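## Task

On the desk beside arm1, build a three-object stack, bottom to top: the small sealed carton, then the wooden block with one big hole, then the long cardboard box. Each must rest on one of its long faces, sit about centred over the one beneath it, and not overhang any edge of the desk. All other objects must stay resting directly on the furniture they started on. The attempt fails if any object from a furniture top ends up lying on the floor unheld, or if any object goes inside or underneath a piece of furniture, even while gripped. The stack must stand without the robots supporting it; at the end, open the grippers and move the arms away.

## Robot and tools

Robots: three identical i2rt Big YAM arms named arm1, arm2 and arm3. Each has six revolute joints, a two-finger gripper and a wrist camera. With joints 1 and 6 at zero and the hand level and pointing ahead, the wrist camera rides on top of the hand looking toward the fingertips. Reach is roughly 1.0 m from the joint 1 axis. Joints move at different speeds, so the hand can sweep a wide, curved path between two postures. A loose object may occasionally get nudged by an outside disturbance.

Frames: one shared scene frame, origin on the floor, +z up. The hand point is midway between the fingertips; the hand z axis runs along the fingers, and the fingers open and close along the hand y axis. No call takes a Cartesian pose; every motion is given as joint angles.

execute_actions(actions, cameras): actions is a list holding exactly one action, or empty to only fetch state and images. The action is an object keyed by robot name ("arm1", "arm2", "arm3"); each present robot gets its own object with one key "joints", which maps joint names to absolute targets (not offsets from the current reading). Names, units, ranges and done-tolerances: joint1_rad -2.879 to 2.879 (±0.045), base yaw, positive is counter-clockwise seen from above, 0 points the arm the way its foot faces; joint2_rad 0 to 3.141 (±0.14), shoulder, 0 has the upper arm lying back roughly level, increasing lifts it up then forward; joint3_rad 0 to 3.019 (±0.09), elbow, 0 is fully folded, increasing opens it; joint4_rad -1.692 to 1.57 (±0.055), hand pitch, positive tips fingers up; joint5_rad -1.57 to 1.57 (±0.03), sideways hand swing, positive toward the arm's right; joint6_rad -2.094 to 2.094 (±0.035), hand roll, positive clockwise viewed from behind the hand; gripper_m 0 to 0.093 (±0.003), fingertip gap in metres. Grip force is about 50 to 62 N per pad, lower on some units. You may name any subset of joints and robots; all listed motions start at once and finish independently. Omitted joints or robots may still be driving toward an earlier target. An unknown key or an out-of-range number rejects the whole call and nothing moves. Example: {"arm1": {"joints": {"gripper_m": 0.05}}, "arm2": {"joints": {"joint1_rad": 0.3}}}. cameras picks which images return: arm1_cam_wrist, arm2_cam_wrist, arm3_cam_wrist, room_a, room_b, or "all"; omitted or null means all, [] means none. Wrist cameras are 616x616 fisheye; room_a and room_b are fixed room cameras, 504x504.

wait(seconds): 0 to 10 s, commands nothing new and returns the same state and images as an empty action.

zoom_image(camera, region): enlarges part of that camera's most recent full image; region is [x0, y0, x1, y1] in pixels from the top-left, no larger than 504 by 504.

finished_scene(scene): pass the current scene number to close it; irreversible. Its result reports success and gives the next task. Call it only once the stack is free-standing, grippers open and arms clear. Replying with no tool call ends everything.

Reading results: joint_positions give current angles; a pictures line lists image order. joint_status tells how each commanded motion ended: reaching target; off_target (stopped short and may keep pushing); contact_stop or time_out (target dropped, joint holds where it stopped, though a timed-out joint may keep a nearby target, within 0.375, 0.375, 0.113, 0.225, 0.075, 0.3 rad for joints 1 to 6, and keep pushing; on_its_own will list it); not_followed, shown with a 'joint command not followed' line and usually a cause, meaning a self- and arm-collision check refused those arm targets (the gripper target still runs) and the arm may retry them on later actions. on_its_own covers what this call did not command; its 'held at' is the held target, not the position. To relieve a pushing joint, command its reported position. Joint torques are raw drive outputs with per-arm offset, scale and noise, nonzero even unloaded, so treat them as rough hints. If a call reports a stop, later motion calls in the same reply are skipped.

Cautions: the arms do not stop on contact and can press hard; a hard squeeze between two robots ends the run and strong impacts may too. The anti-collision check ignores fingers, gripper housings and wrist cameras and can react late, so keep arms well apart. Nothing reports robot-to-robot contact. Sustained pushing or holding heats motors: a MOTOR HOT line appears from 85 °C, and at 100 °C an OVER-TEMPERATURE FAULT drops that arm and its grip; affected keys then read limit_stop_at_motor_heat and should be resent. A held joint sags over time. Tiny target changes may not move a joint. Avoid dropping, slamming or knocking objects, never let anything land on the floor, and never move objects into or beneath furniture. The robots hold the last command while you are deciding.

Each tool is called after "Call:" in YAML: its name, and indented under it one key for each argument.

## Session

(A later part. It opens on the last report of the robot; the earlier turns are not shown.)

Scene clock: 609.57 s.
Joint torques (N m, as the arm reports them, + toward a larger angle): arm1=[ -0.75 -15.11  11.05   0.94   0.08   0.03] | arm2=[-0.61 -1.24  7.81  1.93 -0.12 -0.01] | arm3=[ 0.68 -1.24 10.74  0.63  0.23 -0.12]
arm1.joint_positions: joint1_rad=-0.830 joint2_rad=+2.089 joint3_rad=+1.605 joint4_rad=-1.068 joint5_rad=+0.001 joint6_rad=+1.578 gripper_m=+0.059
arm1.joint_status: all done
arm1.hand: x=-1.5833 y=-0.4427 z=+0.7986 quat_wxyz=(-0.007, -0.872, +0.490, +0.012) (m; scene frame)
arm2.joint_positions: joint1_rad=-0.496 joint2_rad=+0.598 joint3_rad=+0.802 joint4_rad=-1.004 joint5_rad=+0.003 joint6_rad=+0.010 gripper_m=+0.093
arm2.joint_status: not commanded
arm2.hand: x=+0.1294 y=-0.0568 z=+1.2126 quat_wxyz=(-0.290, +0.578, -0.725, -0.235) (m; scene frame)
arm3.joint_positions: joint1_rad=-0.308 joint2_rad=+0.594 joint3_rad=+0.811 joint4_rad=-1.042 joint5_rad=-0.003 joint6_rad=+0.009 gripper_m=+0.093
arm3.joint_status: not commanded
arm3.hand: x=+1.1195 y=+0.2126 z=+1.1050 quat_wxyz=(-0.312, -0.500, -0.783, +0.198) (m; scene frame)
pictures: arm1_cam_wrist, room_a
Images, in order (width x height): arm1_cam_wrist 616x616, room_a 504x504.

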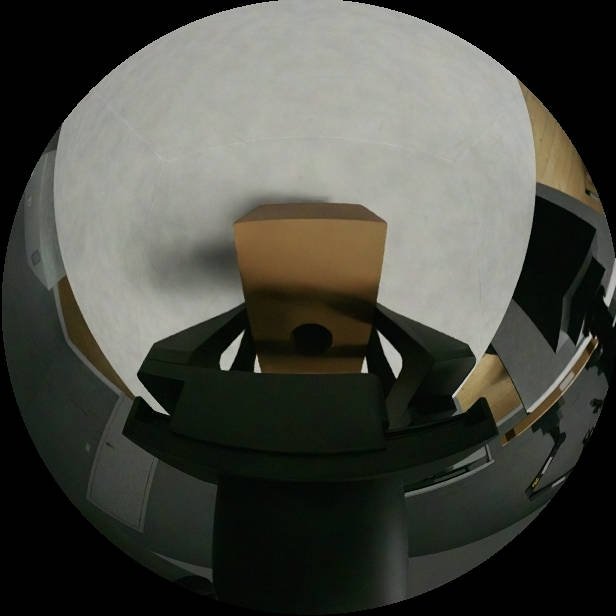

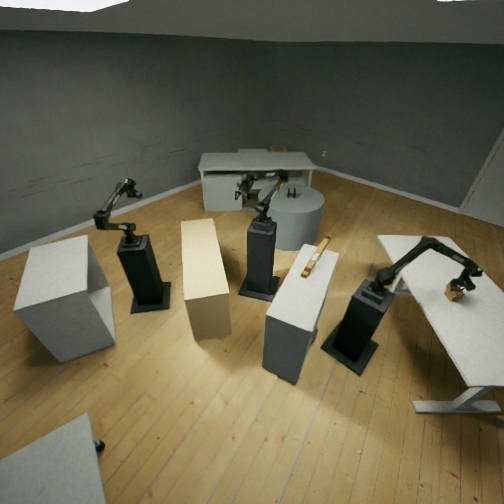

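Call:
execute_actions:
  actions:
    - {"arm1":{"joints":{"joint2_rad":2.08,"gripper_m":0.093}}}
  cameras: []

Call:
execute_actions:
  actions:
    - {"arm1":{"joints":{"joint2_rad":1.75,"joint4_rad":-1.4}}}
  cameras: ["arm1_cam_wrist"]

Call:
execute_actions:
  actions:
    - {"arm1":{"joints":{"joint1_rad":1.45,"joint3_rad":1.41,"joint4_rad":-1.2,"joint6_rad":1.226}}}
  cameras: ["arm1_cam_wrist","room_a"]

Scene clock: 630.73 s.
Joint torques (N m, as the arm reports them, + toward a larger angle): arm1=[ -0.71 -18.41  11.04   0.93   0.09   0.03] | arm2=[-0.61 -1.75  7.84  1.78 -0.12 -0.03] | arm3=[ 0.74 -1.31 10.75  0.63  0.23 -0.12]
arm1.joint_positions: joint1_rad=-0.830 joint2_rad=+2.088 joint3_rad=+1.605 joint4_rad=-1.068 joint5_rad=+0.001 joint6_rad=+1.578 gripper_m=+0.093
arm1.joint_status: all done
arm1.hand: x=-1.5834 y=-0.4428 z=+0.7992 quat_wxyz=(-0.007, -0.872, +0.490, +0.012) (m; scene frame)
arm2.joint_positions: joint1_rad=-0.496 joint2_rad=+0.598 joint3_rad=+0.802 joint4_rad=-1.004 joint5_rad=+0.003 joint6_rad=+0.010 gripper_m=+0.093
arm2.joint_status: not commanded
arm2.hand: x=+0.1294 y=-0.0568 z=+1.2126 quat_wxyz=(-0.290, +0.578, -0.725, -0.235) (m; scene frame)
arm3.joint_positions: joint1_rad=-0.308 joint2_rad=+0.594 joint3_rad=+0.811 joint4_rad=-1.042 joint5_rad=-0.003 joint6_rad=+0.009 gripper_m=+0.093
arm3.joint_status: not commanded
arm3.hand: x=+1.1195 y=+0.2126 z=+1.1050 quat_wxyz=(-0.312, -0.500, -0.783, +0.198) (m; scene frame)
pictures: none
No camera images: the call's "cameras" was empty. Leave "cameras" out to get every camera's image.

Scene clock: 632.10 s.
Joint torques (N m, as the arm reports them, + toward a larger angle): arm1=[ -0.66 -13.12  12.19  -0.17   0.08   0.03] | arm2=[-0.84 -1.5   7.83  1.82 -0.13 -0.04] | arm3=[ 0.73 -1.29 10.74  0.64  0.23 -0.12]
arm1.joint_positions: joint1_rad=-0.830 joint2_rad=+1.736 joint3_rad=+1.605 joint4_rad=-1.386 joint5_rad=+0.001 joint6_rad=+1.578 gripper_m=+0.093
arm1.joint_status: all done
arm1.hand: x=-1.5233 y=-0.4085 z=+0.9936 quat_wxyz=(-0.022, -0.871, +0.490, +0.020) (m; scene frame)
arm2.joint_positions: joint1_rad=-0.496 joint2_rad=+0.598 joint3_rad=+0.802 joint4_rad=-1.004 joint5_rad=+0.003 joint6_rad=+0.010 gripper_m=+0.093
arm2.joint_status: not commanded
arm2.hand: x=+0.1294 y=-0.0568 z=+1.2126 quat_wxyz=(-0.290, +0.578, -0.725, -0.235) (m; scene frame)
arm3.joint_positions: joint1_rad=-0.308 joint2_rad=+0.594 joint3_rad=+0.811 joint4_rad=-1.042 joint5_rad=-0.003 joint6_rad=+0.009 gripper_m=+0.093
arm3.joint_status: not commanded
arm3.hand: x=+1.1195 y=+0.2126 z=+1.1050 quat_wxyz=(-0.312, -0.500, -0.783, +0.198) (m; scene frame)
pictures: arm1_cam_wrist
Images, in order (width x height): arm1_cam_wrist 616x616.

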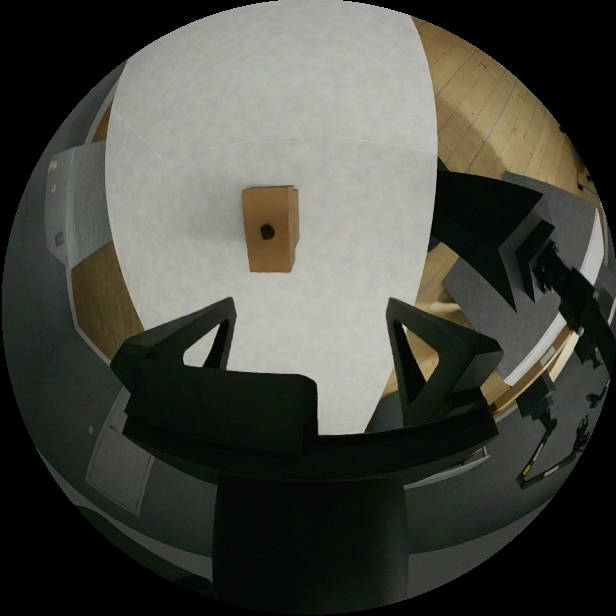

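Scene clock: 634.30 s.
Joint torques (N m, as the arm reports them, + toward a larger angle): arm1=[ -0.62 -13.59  10.24   0.58   0.13  -0.09] | arm2=[-0.18 -1.61  7.89  1.73 -0.14 -0.03] | arm3=[ 0.74 -1.28 10.74  0.63  0.23 -0.12]
arm1.joint_positions: joint1_rad=+1.459 joint2_rad=+1.745 joint3_rad=+1.410 joint4_rad=-1.204 joint5_rad=+0.000 joint6_rad=+1.233 gripper_m=+0.093
arm1.joint_status: all done
arm1.hand: x=-0.5621 y=-0.2774 z=+0.9074 quat_wxyz=(-0.008, -0.693, -0.721, -0.007) (m; scene frame)
arm2.joint_positions: joint1_rad=-0.496 joint2_rad=+0.598 joint3_rad=+0.802 joint4_rad=-1.004 joint5_rad=+0.003 joint6_rad=+0.010 gripper_m=+0.093
arm2.joint_status: not commanded
arm2.hand: x=+0.1294 y=-0.0568 z=+1.2126 quat_wxyz=(-0.290, +0.578, -0.725, -0.235) (m; scene frame)
arm3.joint_positions: joint1_rad=-0.308 joint2_rad=+0.594 joint3_rad=+0.811 joint4_rad=-1.042 joint5_rad=-0.003 joint6_rad=+0.009 gripper_m=+0.093
arm3.joint_status: not commanded
arm3.hand: x=+1.1195 y=+0.2126 z=+1.1050 quat_wxyz=(-0.312, -0.500, -0.783, +0.198) (m; scene frame)
pictures: arm1_cam_wrist, room_a
Images, in order (width x height): arm1_cam_wrist 616x616, room_a 504x504.

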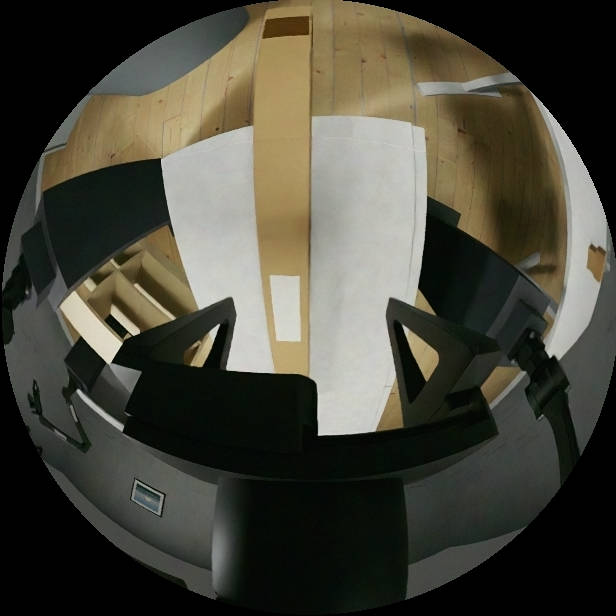

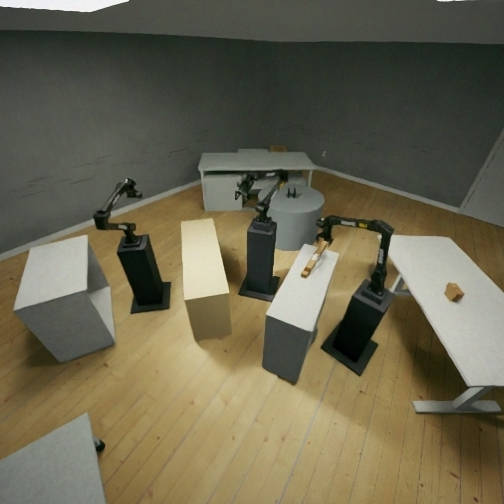

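Call:
execute_actions:
  actions:
    - {"arm1":{"joints":{"joint1_rad":1.438,"joint2_rad":1.945,"joint3_rad":1.38,"joint4_rad":-0.977}}}
  cameras: ["arm1_cam_wrist"]

Scene clock: 644.40 s.
Joint torques (N m, as the arm reports them, + toward a larger angle): arm1=[ -0.42 -16.24  10.07   0.93   0.13  -0.08] | arm2=[-0.4  -1.76  7.85  1.81 -0.12 -0.03] | arm3=[ 0.73 -1.26 10.74  0.64  0.23 -0.12]
arm1.joint_positions: joint1_rad=+1.446 joint2_rad=+1.954 joint3_rad=+1.369 joint4_rad=-0.992 joint5_rad=+0.000 joint6_rad=+1.233 gripper_m=+0.093
arm1.joint_status: all done
arm1.hand: x=-0.5463 y=-0.2893 z=+0.7862 quat_wxyz=(+0.010, -0.698, -0.716, +0.002) (m; scene frame)
arm2.joint_positions: joint1_rad=-0.496 joint2_rad=+0.598 joint3_rad=+0.802 joint4_rad=-1.004 joint5_rad=+0.003 joint6_rad=+0.010 gripper_m=+0.093
arm2.joint_status: not commanded
arm2.hand: x=+0.1294 y=-0.0568 z=+1.2126 quat_wxyz=(-0.290, +0.578, -0.725, -0.235) (m; scene frame)
arm3.joint_positions: joint1_rad=-0.308 joint2_rad=+0.594 joint3_rad=+0.811 joint4_rad=-1.042 joint5_rad=-0.003 joint6_rad=+0.009 gripper_m=+0.093
arm3.joint_status: not commanded
arm3.hand: x=+1.1195 y=+0.2126 z=+1.1050 quat_wxyz=(-0.312, -0.500, -0.783, +0.198) (m; scene frame)
pictures: arm1_cam_wrist
Images, in order (width x height): arm1_cam_wrist 616x616.

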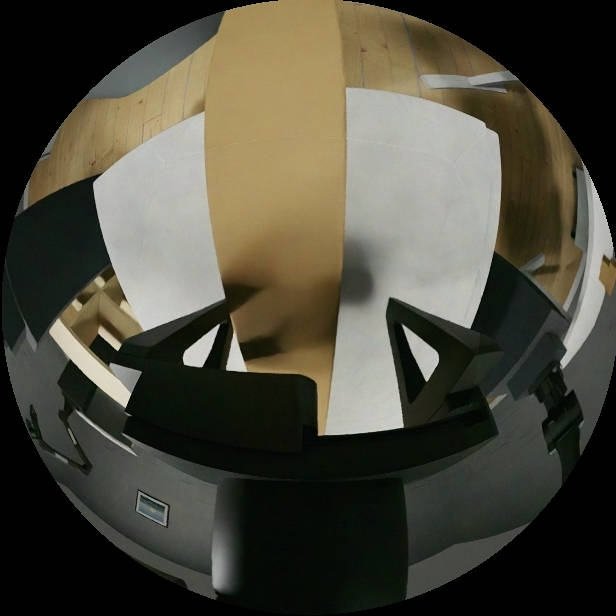

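Call:
execute_actions:
  actions:
    - {"arm1":{"joints":{"joint4_rad":-0.925}}}
  cameras: ["arm1_cam_wrist"]

Scene clock: 648.30 s.
Joint torques (N m, as the arm reports them, + toward a larger angle): arm1=[ -0.5  -16.46  10.18   1.1    0.13  -0.09] | arm2=[-0.51 -1.39  7.81  1.76 -0.12  0.01] | arm3=[ 0.72 -1.27 10.74  0.63  0.23 -0.12]
arm1.joint_positions: joint1_rad=+1.446 joint2_rad=+1.954 joint3_rad=+1.369 joint4_rad=-0.941 joint5_rad=+0.000 joint6_rad=+1.233 gripper_m=+0.093
arm1.joint_status: all done
arm1.hand: x=-0.5343 y=-0.2931 z=+0.7863 quat_wxyz=(-0.013, -0.698, -0.716, -0.009) (m; scene frame)
arm2.joint_positions: joint1_rad=-0.496 joint2_rad=+0.598 joint3_rad=+0.802 joint4_rad=-1.004 joint5_rad=+0.003 joint6_rad=+0.010 gripper_m=+0.093
arm2.joint_status: not commanded
arm2.hand: x=+0.1294 y=-0.0568 z=+1.2126 quat_wxyz=(-0.290, +0.578, -0.725, -0.235) (m; scene frame)
arm3.joint_positions: joint1_rad=-0.308 joint2_rad=+0.594 joint3_rad=+0.811 joint4_rad=-1.042 joint5_rad=-0.003 joint6_rad=+0.009 gripper_m=+0.093
arm3.joint_status: not commanded
arm3.hand: x=+1.1195 y=+0.2126 z=+1.1050 quat_wxyz=(-0.312, -0.500, -0.783, +0.198) (m; scene frame)
pictures: arm1_cam_wrist
Images, in order (width x height): arm1_cam_wrist 616x616.

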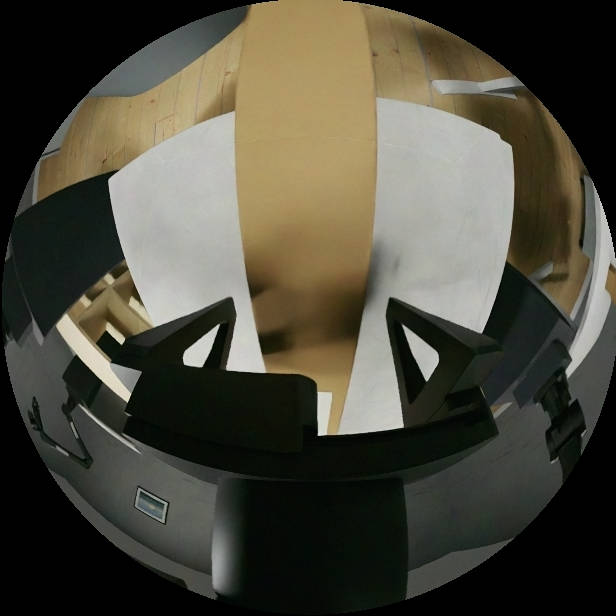

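Call:
execute_actions:
  actions:
    - {"arm1":{"joints":{"gripper_m":0.03}}}
  cameras: []

Call:
execute_actions:
  actions:
    - {"arm1":{"joints":{"joint2_rad":1.85,"joint3_rad":1.70,"joint4_rad":-1.39}}}
  cameras: ["room_a"]

Call:
execute_actions:
  actions:
    - {"arm1":{"joints":{"joint1_rad":-0.826,"joint6_rad":1.585}}}
  cameras: ["arm1_cam_wrist","room_a","room_b"]

Scene clock: 662.10 s.
Joint torques (N m, as the arm reports them, + toward a larger angle): arm1=[ -0.51 -16.43  10.18   1.08   0.12  -0.09] | arm2=[-0.64 -1.52  7.92  1.81 -0.13 -0.02] | arm3=[ 0.73 -1.26 10.75  0.64  0.23 -0.12]
arm1.joint_positions: joint1_rad=+1.446 joint2_rad=+1.954 joint3_rad=+1.369 joint4_rad=-0.940 joint5_rad=+0.000 joint6_rad=+1.232 gripper_m=+0.049
arm1.joint_status: gripper_m off_target (ended at +0.049, target +0.030)
arm1.hand: x=-0.5342 y=-0.2931 z=+0.7863 quat_wxyz=(-0.014, -0.698, -0.716, -0.009) (m; scene frame)
arm2.joint_positions: joint1_rad=-0.496 joint2_rad=+0.598 joint3_rad=+0.802 joint4_rad=-1.004 joint5_rad=+0.003 joint6_rad=+0.010 gripper_m=+0.093
arm2.joint_status: not commanded
arm2.hand: x=+0.1294 y=-0.0568 z=+1.2126 quat_wxyz=(-0.290, +0.578, -0.725, -0.235) (m; scene frame)
arm3.joint_positions: joint1_rad=-0.308 joint2_rad=+0.594 joint3_rad=+0.811 joint4_rad=-1.042 joint5_rad=-0.003 joint6_rad=+0.009 gripper_m=+0.093
arm3.joint_status: not commanded
arm3.hand: x=+1.1195 y=+0.2126 z=+1.1050 quat_wxyz=(-0.312, -0.500, -0.783, +0.198) (m; scene frame)
pictures: none
No camera images: the call's "cameras" was empty. Leave "cameras" out to get every camera's image.

Scene clock: 663.27 s.
Joint torques (N m, as the arm reports them, + toward a larger angle): arm1=[ -0.51 -13.97  12.97  -0.23   0.12  -0.08] | arm2=[-0.7  -2.15  7.86  1.74 -0.1  -0.02] | arm3=[ 0.71 -1.3  10.74  0.64  0.23 -0.12]
arm1.joint_positions: joint1_rad=+1.446 joint2_rad=+1.829 joint3_rad=+1.674 joint4_rad=-1.375 joint5_rad=+0.000 joint6_rad=+1.232 gripper_m=+0.049
arm1.joint_status: all done
arm1.hand: x=-0.5173 y=-0.2995 z=+0.9609 quat_wxyz=(-0.011, -0.698, -0.716, -0.008) (m; scene frame)
arm2.joint_positions: joint1_rad=-0.496 joint2_rad=+0.598 joint3_rad=+0.802 joint4_rad=-1.004 joint5_rad=+0.003 joint6_rad=+0.010 gripper_m=+0.093
arm2.joint_status: not commanded
arm2.hand: x=+0.1294 y=-0.0568 z=+1.2126 quat_wxyz=(-0.290, +0.578, -0.725, -0.235) (m; scene frame)
arm3.joint_positions: joint1_rad=-0.308 joint2_rad=+0.594 joint3_rad=+0.811 joint4_rad=-1.042 joint5_rad=-0.003 joint6_rad=+0.009 gripper_m=+0.093
arm3.joint_status: not commanded
arm3.hand: x=+1.1195 y=+0.2126 z=+1.1050 quat_wxyz=(-0.312, -0.500, -0.783, +0.198) (m; scene frame)
pictures: room_a
Images, in order (width x height): room_a 504x504.

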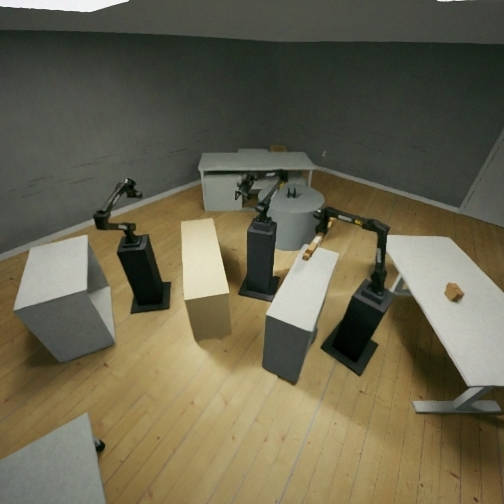

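Scene clock: 665.63 s.
Joint torques (N m, as the arm reports them, + toward a larger angle): arm1=[  0.4  -15.31  12.9   -0.26   0.07   0.03] | arm2=[-0.54 -1.68  7.9   1.86 -0.13 -0.02] | arm3=[ 0.74 -1.29 10.75  0.63  0.23 -0.12]
arm1.joint_positions: joint1_rad=-0.834 joint2_rad=+1.846 joint3_rad=+1.674 joint4_rad=-1.375 joint5_rad=+0.002 joint6_rad=+1.577 gripper_m=+0.049
arm1.joint_status: all done
arm1.hand: x=-1.5498 y=-0.4215 z=+0.9613 quat_wxyz=(-0.009, -0.871, +0.492, +0.013) (m; scene frame)
arm2.joint_positions: joint1_rad=-0.496 joint2_rad=+0.598 joint3_rad=+0.802 joint4_rad=-1.004 joint5_rad=+0.003 joint6_rad=+0.010 gripper_m=+0.093
arm2.joint_status: not commanded
arm2.hand: x=+0.1294 y=-0.0568 z=+1.2126 quat_wxyz=(-0.290, +0.578, -0.725, -0.235) (m; scene frame)
arm3.joint_positions: joint1_rad=-0.308 joint2_rad=+0.594 joint3_rad=+0.811 joint4_rad=-1.042 joint5_rad=-0.003 joint6_rad=+0.009 gripper_m=+0.093
arm3.joint_status: not commanded
arm3.hand: x=+1.1195 y=+0.2126 z=+1.1050 quat_wxyz=(-0.312, -0.500, -0.783, +0.198) (m; scene frame)
pictures: arm1_cam_wrist, room_a, room_b
Images, in order (width x height): arm1_cam_wrist 616x616, room_a 504x504, room_b 504x504.

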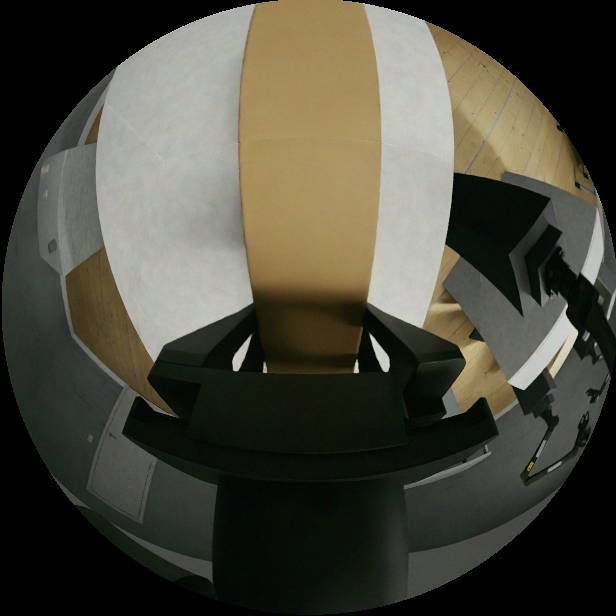

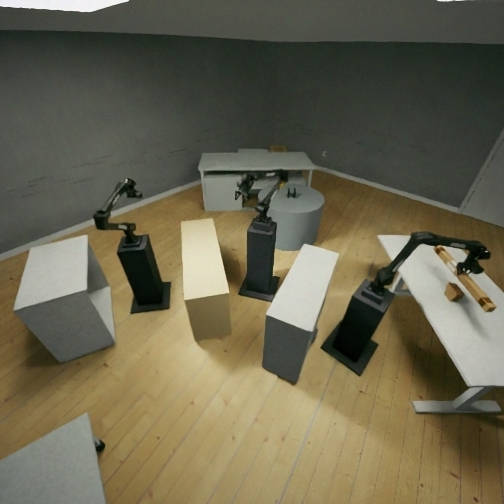

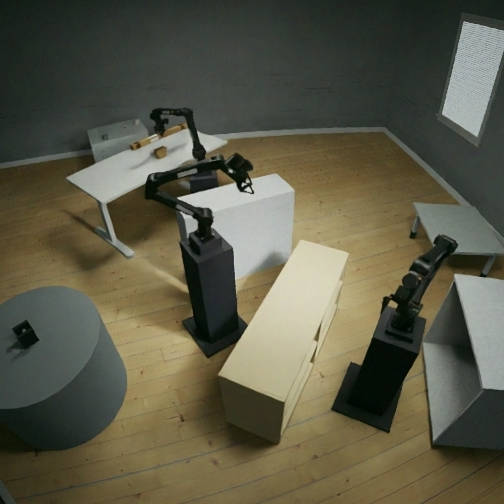

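Call:
execute_actions:
  actions:
    - {"arm1":{"joints":{"joint2_rad":2.01,"joint4_rad":-1.195}}}
  cameras: []

Call:
execute_actions:
  actions:
    - {"arm1":{"joints":{"joint2_rad":2.075,"joint4_rad":-1.17}}}
  cameras: ["arm1_cam_wrist","room_a","room_b"]

Call:
zoom_image:
  camera: "room_a"
  region: [390, 220, 504, 334]

Scene clock: 674.07 s.
Joint torques (N m, as the arm reports them, + toward a larger angle): arm1=[  0.39 -18.49  12.43   0.98   0.07   0.03] | arm2=[-0.44 -1.54  7.84  1.73 -0.12 -0.02] | arm3=[ 0.72 -1.29 10.74  0.64  0.23 -0.12]
arm1.joint_positions: joint1_rad=-0.834 joint2_rad=+2.023 joint3_rad=+1.674 joint4_rad=-1.210 joint5_rad=+0.002 joint6_rad=+1.577 gripper_m=+0.049
arm1.joint_status: all done
arm1.hand: x=-1.5833 y=-0.4406 z=+0.8611 quat_wxyz=(-0.004, -0.871, +0.492, +0.010) (m; scene frame)
arm2.joint_positions: joint1_rad=-0.496 joint2_rad=+0.598 joint3_rad=+0.802 joint4_rad=-1.004 joint5_rad=+0.003 joint6_rad=+0.010 gripper_m=+0.093
arm2.joint_status: not commanded
arm2.hand: x=+0.1294 y=-0.0568 z=+1.2126 quat_wxyz=(-0.290, +0.578, -0.725, -0.235) (m; scene frame)
arm3.joint_positions: joint1_rad=-0.308 joint2_rad=+0.594 joint3_rad=+0.811 joint4_rad=-1.042 joint5_rad=-0.003 joint6_rad=+0.009 gripper_m=+0.093
arm3.joint_status: not commanded
arm3.hand: x=+1.1195 y=+0.2126 z=+1.1050 quat_wxyz=(-0.312, -0.500, -0.783, +0.198) (m; scene frame)
pictures: none
No camera images: the call's "cameras" was empty. Leave "cameras" out to get every camera's image.

Scene clock: 674.90 s.
Joint torques (N m, as the arm reports them, + toward a larger angle): arm1=[  0.42 -16.19  12.36   0.94   0.12   0.03] | arm2=[-0.32 -1.54  7.8   1.9  -0.13 -0.03] | arm3=[ 0.71 -1.25 10.75  0.63  0.23 -0.12]
arm1.joint_positions: joint1_rad=-0.834 joint2_rad=+2.052 joint3_rad=+1.674 joint4_rad=-1.184 joint5_rad=+0.001 joint6_rad=+1.578 gripper_m=+0.049
arm1.joint_status: all done
arm1.hand: x=-1.5870 y=-0.4428 z=+0.8441 quat_wxyz=(-0.003, -0.871, +0.492, +0.009) (m; scene frame)
arm2.joint_positions: joint1_rad=-0.496 joint2_rad=+0.598 joint3_rad=+0.802 joint4_rad=-1.004 joint5_rad=+0.003 joint6_rad=+0.010 gripper_m=+0.093
arm2.joint_status: not commanded
arm2.hand: x=+0.1294 y=-0.0568 z=+1.2126 quat_wxyz=(-0.290, +0.578, -0.725, -0.235) (m; scene frame)
arm3.joint_positions: joint1_rad=-0.308 joint2_rad=+0.594 joint3_rad=+0.811 joint4_rad=-1.042 joint5_rad=-0.003 joint6_rad=+0.009 gripper_m=+0.093
arm3.joint_status: not commanded
arm3.hand: x=+1.1195 y=+0.2126 z=+1.1050 quat_wxyz=(-0.312, -0.500, -0.783, +0.198) (m; scene frame)
pictures: arm1_cam_wrist, room_a, room_b
Images, in order (width x height): arm1_cam_wrist 616x616, room_a 504x504, room_b 504x504.

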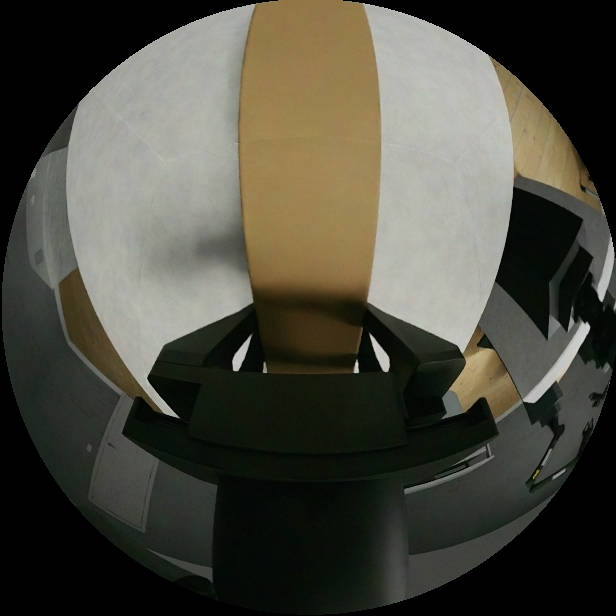

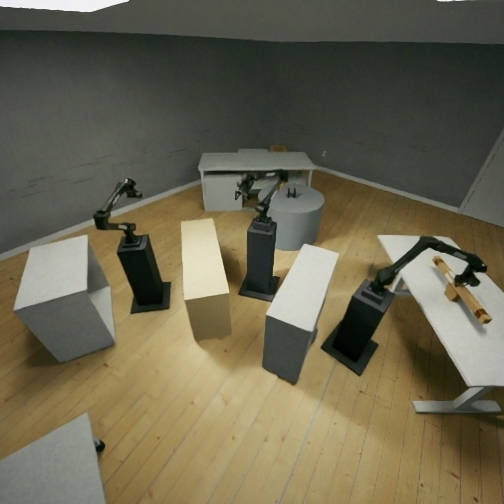

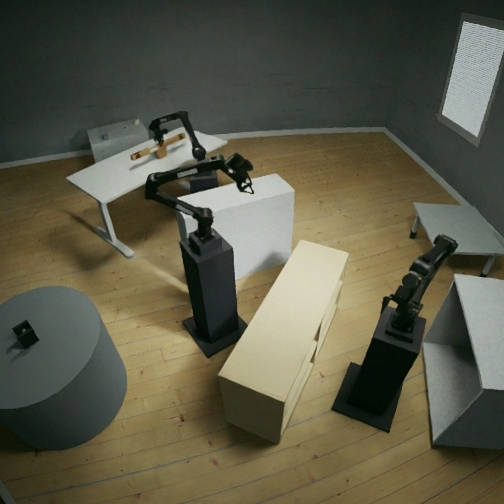

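Region (390, 220, 504, 334) of room_a's 504x504 image, scaled by 4.421, with more detail than that image has.

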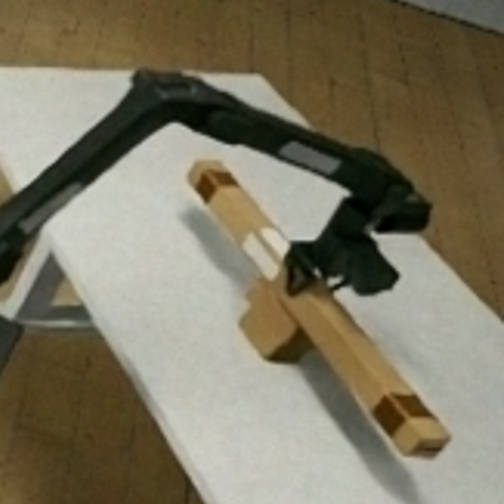

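Probably touching; confirm with a small extra push.

Call:
execute_actions:
  actions:
    - {"arm1":{"joints":{"joint2_rad":2.095}}}
  cameras: []

Scene clock: 679.07 s.
Joint torques (N m, as the arm reports them, + toward a larger angle): arm1=[  0.41 -14.59  12.36   0.94   0.12   0.02] | arm2=[-0.73 -1.83  7.78  1.88 -0.13 -0.02] | arm3=[ 0.73 -1.29 10.75  0.63  0.23 -0.12]
arm1.joint_positions: joint1_rad=-0.834 joint2_rad=+2.053 joint3_rad=+1.674 joint4_rad=-1.184 joint5_rad=+0.001 joint6_rad=+1.578 gripper_m=+0.049
arm1.joint_status: all done
arm1.hand: x=-1.5870 y=-0.4428 z=+0.8438 quat_wxyz=(-0.003, -0.871, +0.492, +0.009) (m; scene frame)
arm2.joint_positions: joint1_rad=-0.496 joint2_rad=+0.598 joint3_rad=+0.802 joint4_rad=-1.004 joint5_rad=+0.003 joint6_rad=+0.010 gripper_m=+0.093
arm2.joint_status: not commanded
arm2.hand: x=+0.1294 y=-0.0568 z=+1.2126 quat_wxyz=(-0.290, +0.578, -0.725, -0.235) (m; scene frame)
arm3.joint_positions: joint1_rad=-0.308 joint2_rad=+0.594 joint3_rad=+0.811 joint4_rad=-1.042 joint5_rad=-0.003 joint6_rad=+0.009 gripper_m=+0.093
arm3.joint_status: not commanded
arm3.hand: x=+1.1195 y=+0.2126 z=+1.1050 quat_wxyz=(-0.312, -0.500, -0.783, +0.198) (m; scene frame)
pictures: none
No camera images: the call's "cameras" was empty. Leave "cameras" out to get every camera's image.

Call:
execute_actions:
  actions:
    - {"arm1":{"joints":{"joint2_rad":2.045,"gripper_m":0.093}}}
  cameras: []

Call:
execute_actions:
  actions:
    - {"arm1":{"joints":{"joint2_rad":1.6,"joint4_rad":-1.6,"joint6_rad":1.58}}}
  cameras: ["arm1_cam_wrist","room_a","room_b"]

Call:
zoom_image:
  camera: "room_b"
  region: [110, 100, 220, 190]

Scene clock: 685.37 s.
Joint torques (N m, as the arm reports them, + toward a larger angle): arm1=[  0.44 -18.23  12.35   0.94   0.12   0.03] | arm2=[-0.58 -1.36  7.84  1.79 -0.13 -0.02] | arm3=[ 0.72 -1.26 10.74  0.63  0.23 -0.12]
arm1.joint_positions: joint1_rad=-0.834 joint2_rad=+2.052 joint3_rad=+1.674 joint4_rad=-1.184 joint5_rad=+0.001 joint6_rad=+1.578 gripper_m=+0.093
arm1.joint_status: all done
arm1.hand: x=-1.5870 y=-0.4428 z=+0.8441 quat_wxyz=(-0.003, -0.870, +0.492, +0.009) (m; scene frame)
arm2.joint_positions: joint1_rad=-0.496 joint2_rad=+0.598 joint3_rad=+0.802 joint4_rad=-1.004 joint5_rad=+0.003 joint6_rad=+0.010 gripper_m=+0.093
arm2.joint_status: not commanded
arm2.hand: x=+0.1294 y=-0.0568 z=+1.2126 quat_wxyz=(-0.290, +0.578, -0.725, -0.235) (m; scene frame)
arm3.joint_positions: joint1_rad=-0.308 joint2_rad=+0.594 joint3_rad=+0.811 joint4_rad=-1.042 joint5_rad=-0.003 joint6_rad=+0.009 gripper_m=+0.093
arm3.joint_status: not commanded
arm3.hand: x=+1.1195 y=+0.2126 z=+1.1050 quat_wxyz=(-0.312, -0.500, -0.783, +0.198) (m; scene frame)
pictures: none
No camera images: the call's "cameras" was empty. Leave "cameras" out to get every camera's image.

Scene clock: 686.97 s.
Joint torques (N m, as the arm reports them, + toward a larger angle): arm1=[  0.51 -11.48  11.72  -0.06   0.12  -0.02] | arm2=[-0.24 -1.32  7.86  1.79 -0.12 -0.03] | arm3=[ 0.73 -1.27 10.74  0.63  0.23 -0.12]
arm1.joint_positions: joint1_rad=-0.834 joint2_rad=+1.592 joint3_rad=+1.689 joint4_rad=-1.587 joint5_rad=+0.001 joint6_rad=+1.578 gripper_m=+0.093
arm1.joint_status: all done
arm1.hand: x=-1.4847 y=-0.3839 z=+1.0951 quat_wxyz=(-0.034, -0.870, +0.491, +0.026) (m; scene frame)
arm2.joint_positions: joint1_rad=-0.496 joint2_rad=+0.598 joint3_rad=+0.802 joint4_rad=-1.004 joint5_rad=+0.003 joint6_rad=+0.010 gripper_m=+0.093
arm2.joint_status: not commanded
arm2.hand: x=+0.1294 y=-0.0568 z=+1.2126 quat_wxyz=(-0.290, +0.578, -0.725, -0.235) (m; scene frame)
arm3.joint_positions: joint1_rad=-0.308 joint2_rad=+0.594 joint3_rad=+0.811 joint4_rad=-1.042 joint5_rad=-0.003 joint6_rad=+0.009 gripper_m=+0.093
arm3.joint_status: not commanded
arm3.hand: x=+1.1195 y=+0.2126 z=+1.1050 quat_wxyz=(-0.312, -0.500, -0.783, +0.198) (m; scene frame)
pictures: arm1_cam_wrist, room_a, room_b
Images, in order (width x height): arm1_cam_wrist 616x616, room_a 504x504, room_b 504x504.

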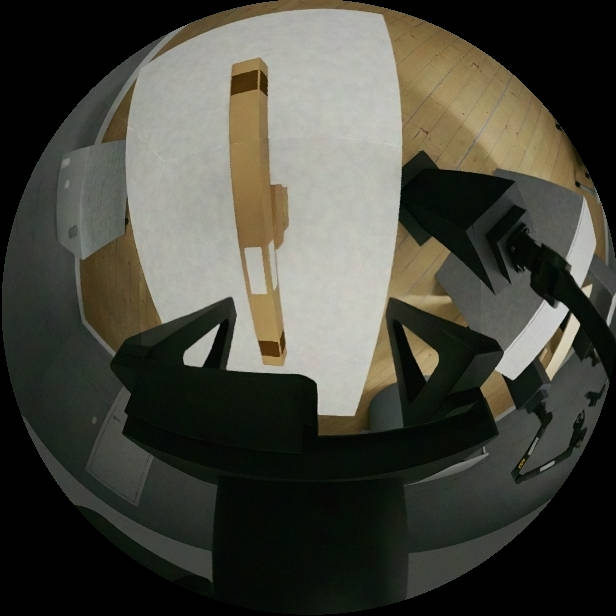

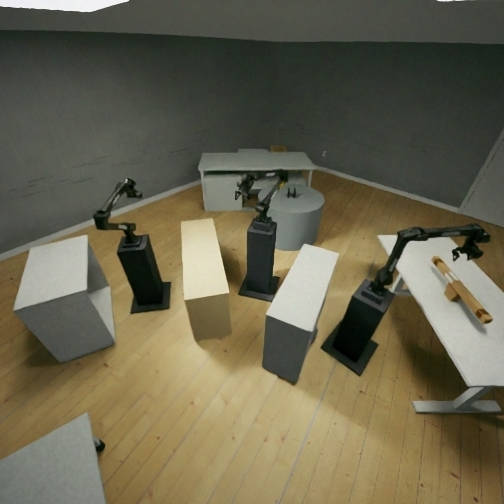

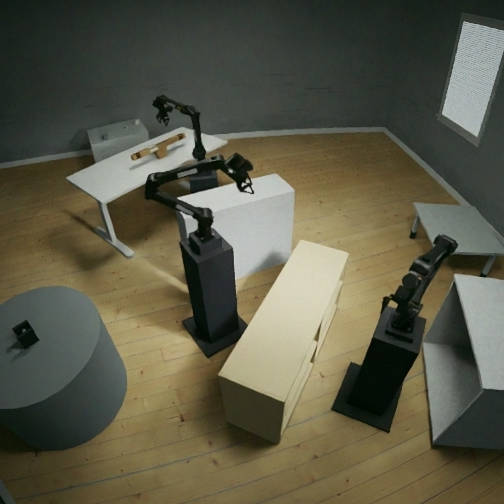

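Region (110, 100, 220, 190) of room_b's 504x504 image, scaled by 4.582, with more detail than that image has; it fills the top 412 rows of this view, and the rest is white.

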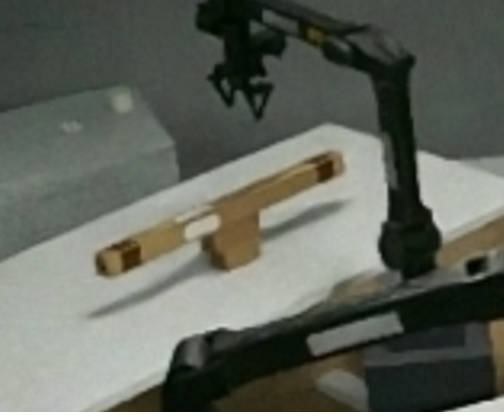

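Call:
finished_scene:
  scene: 1

The scene is finished: the task was done.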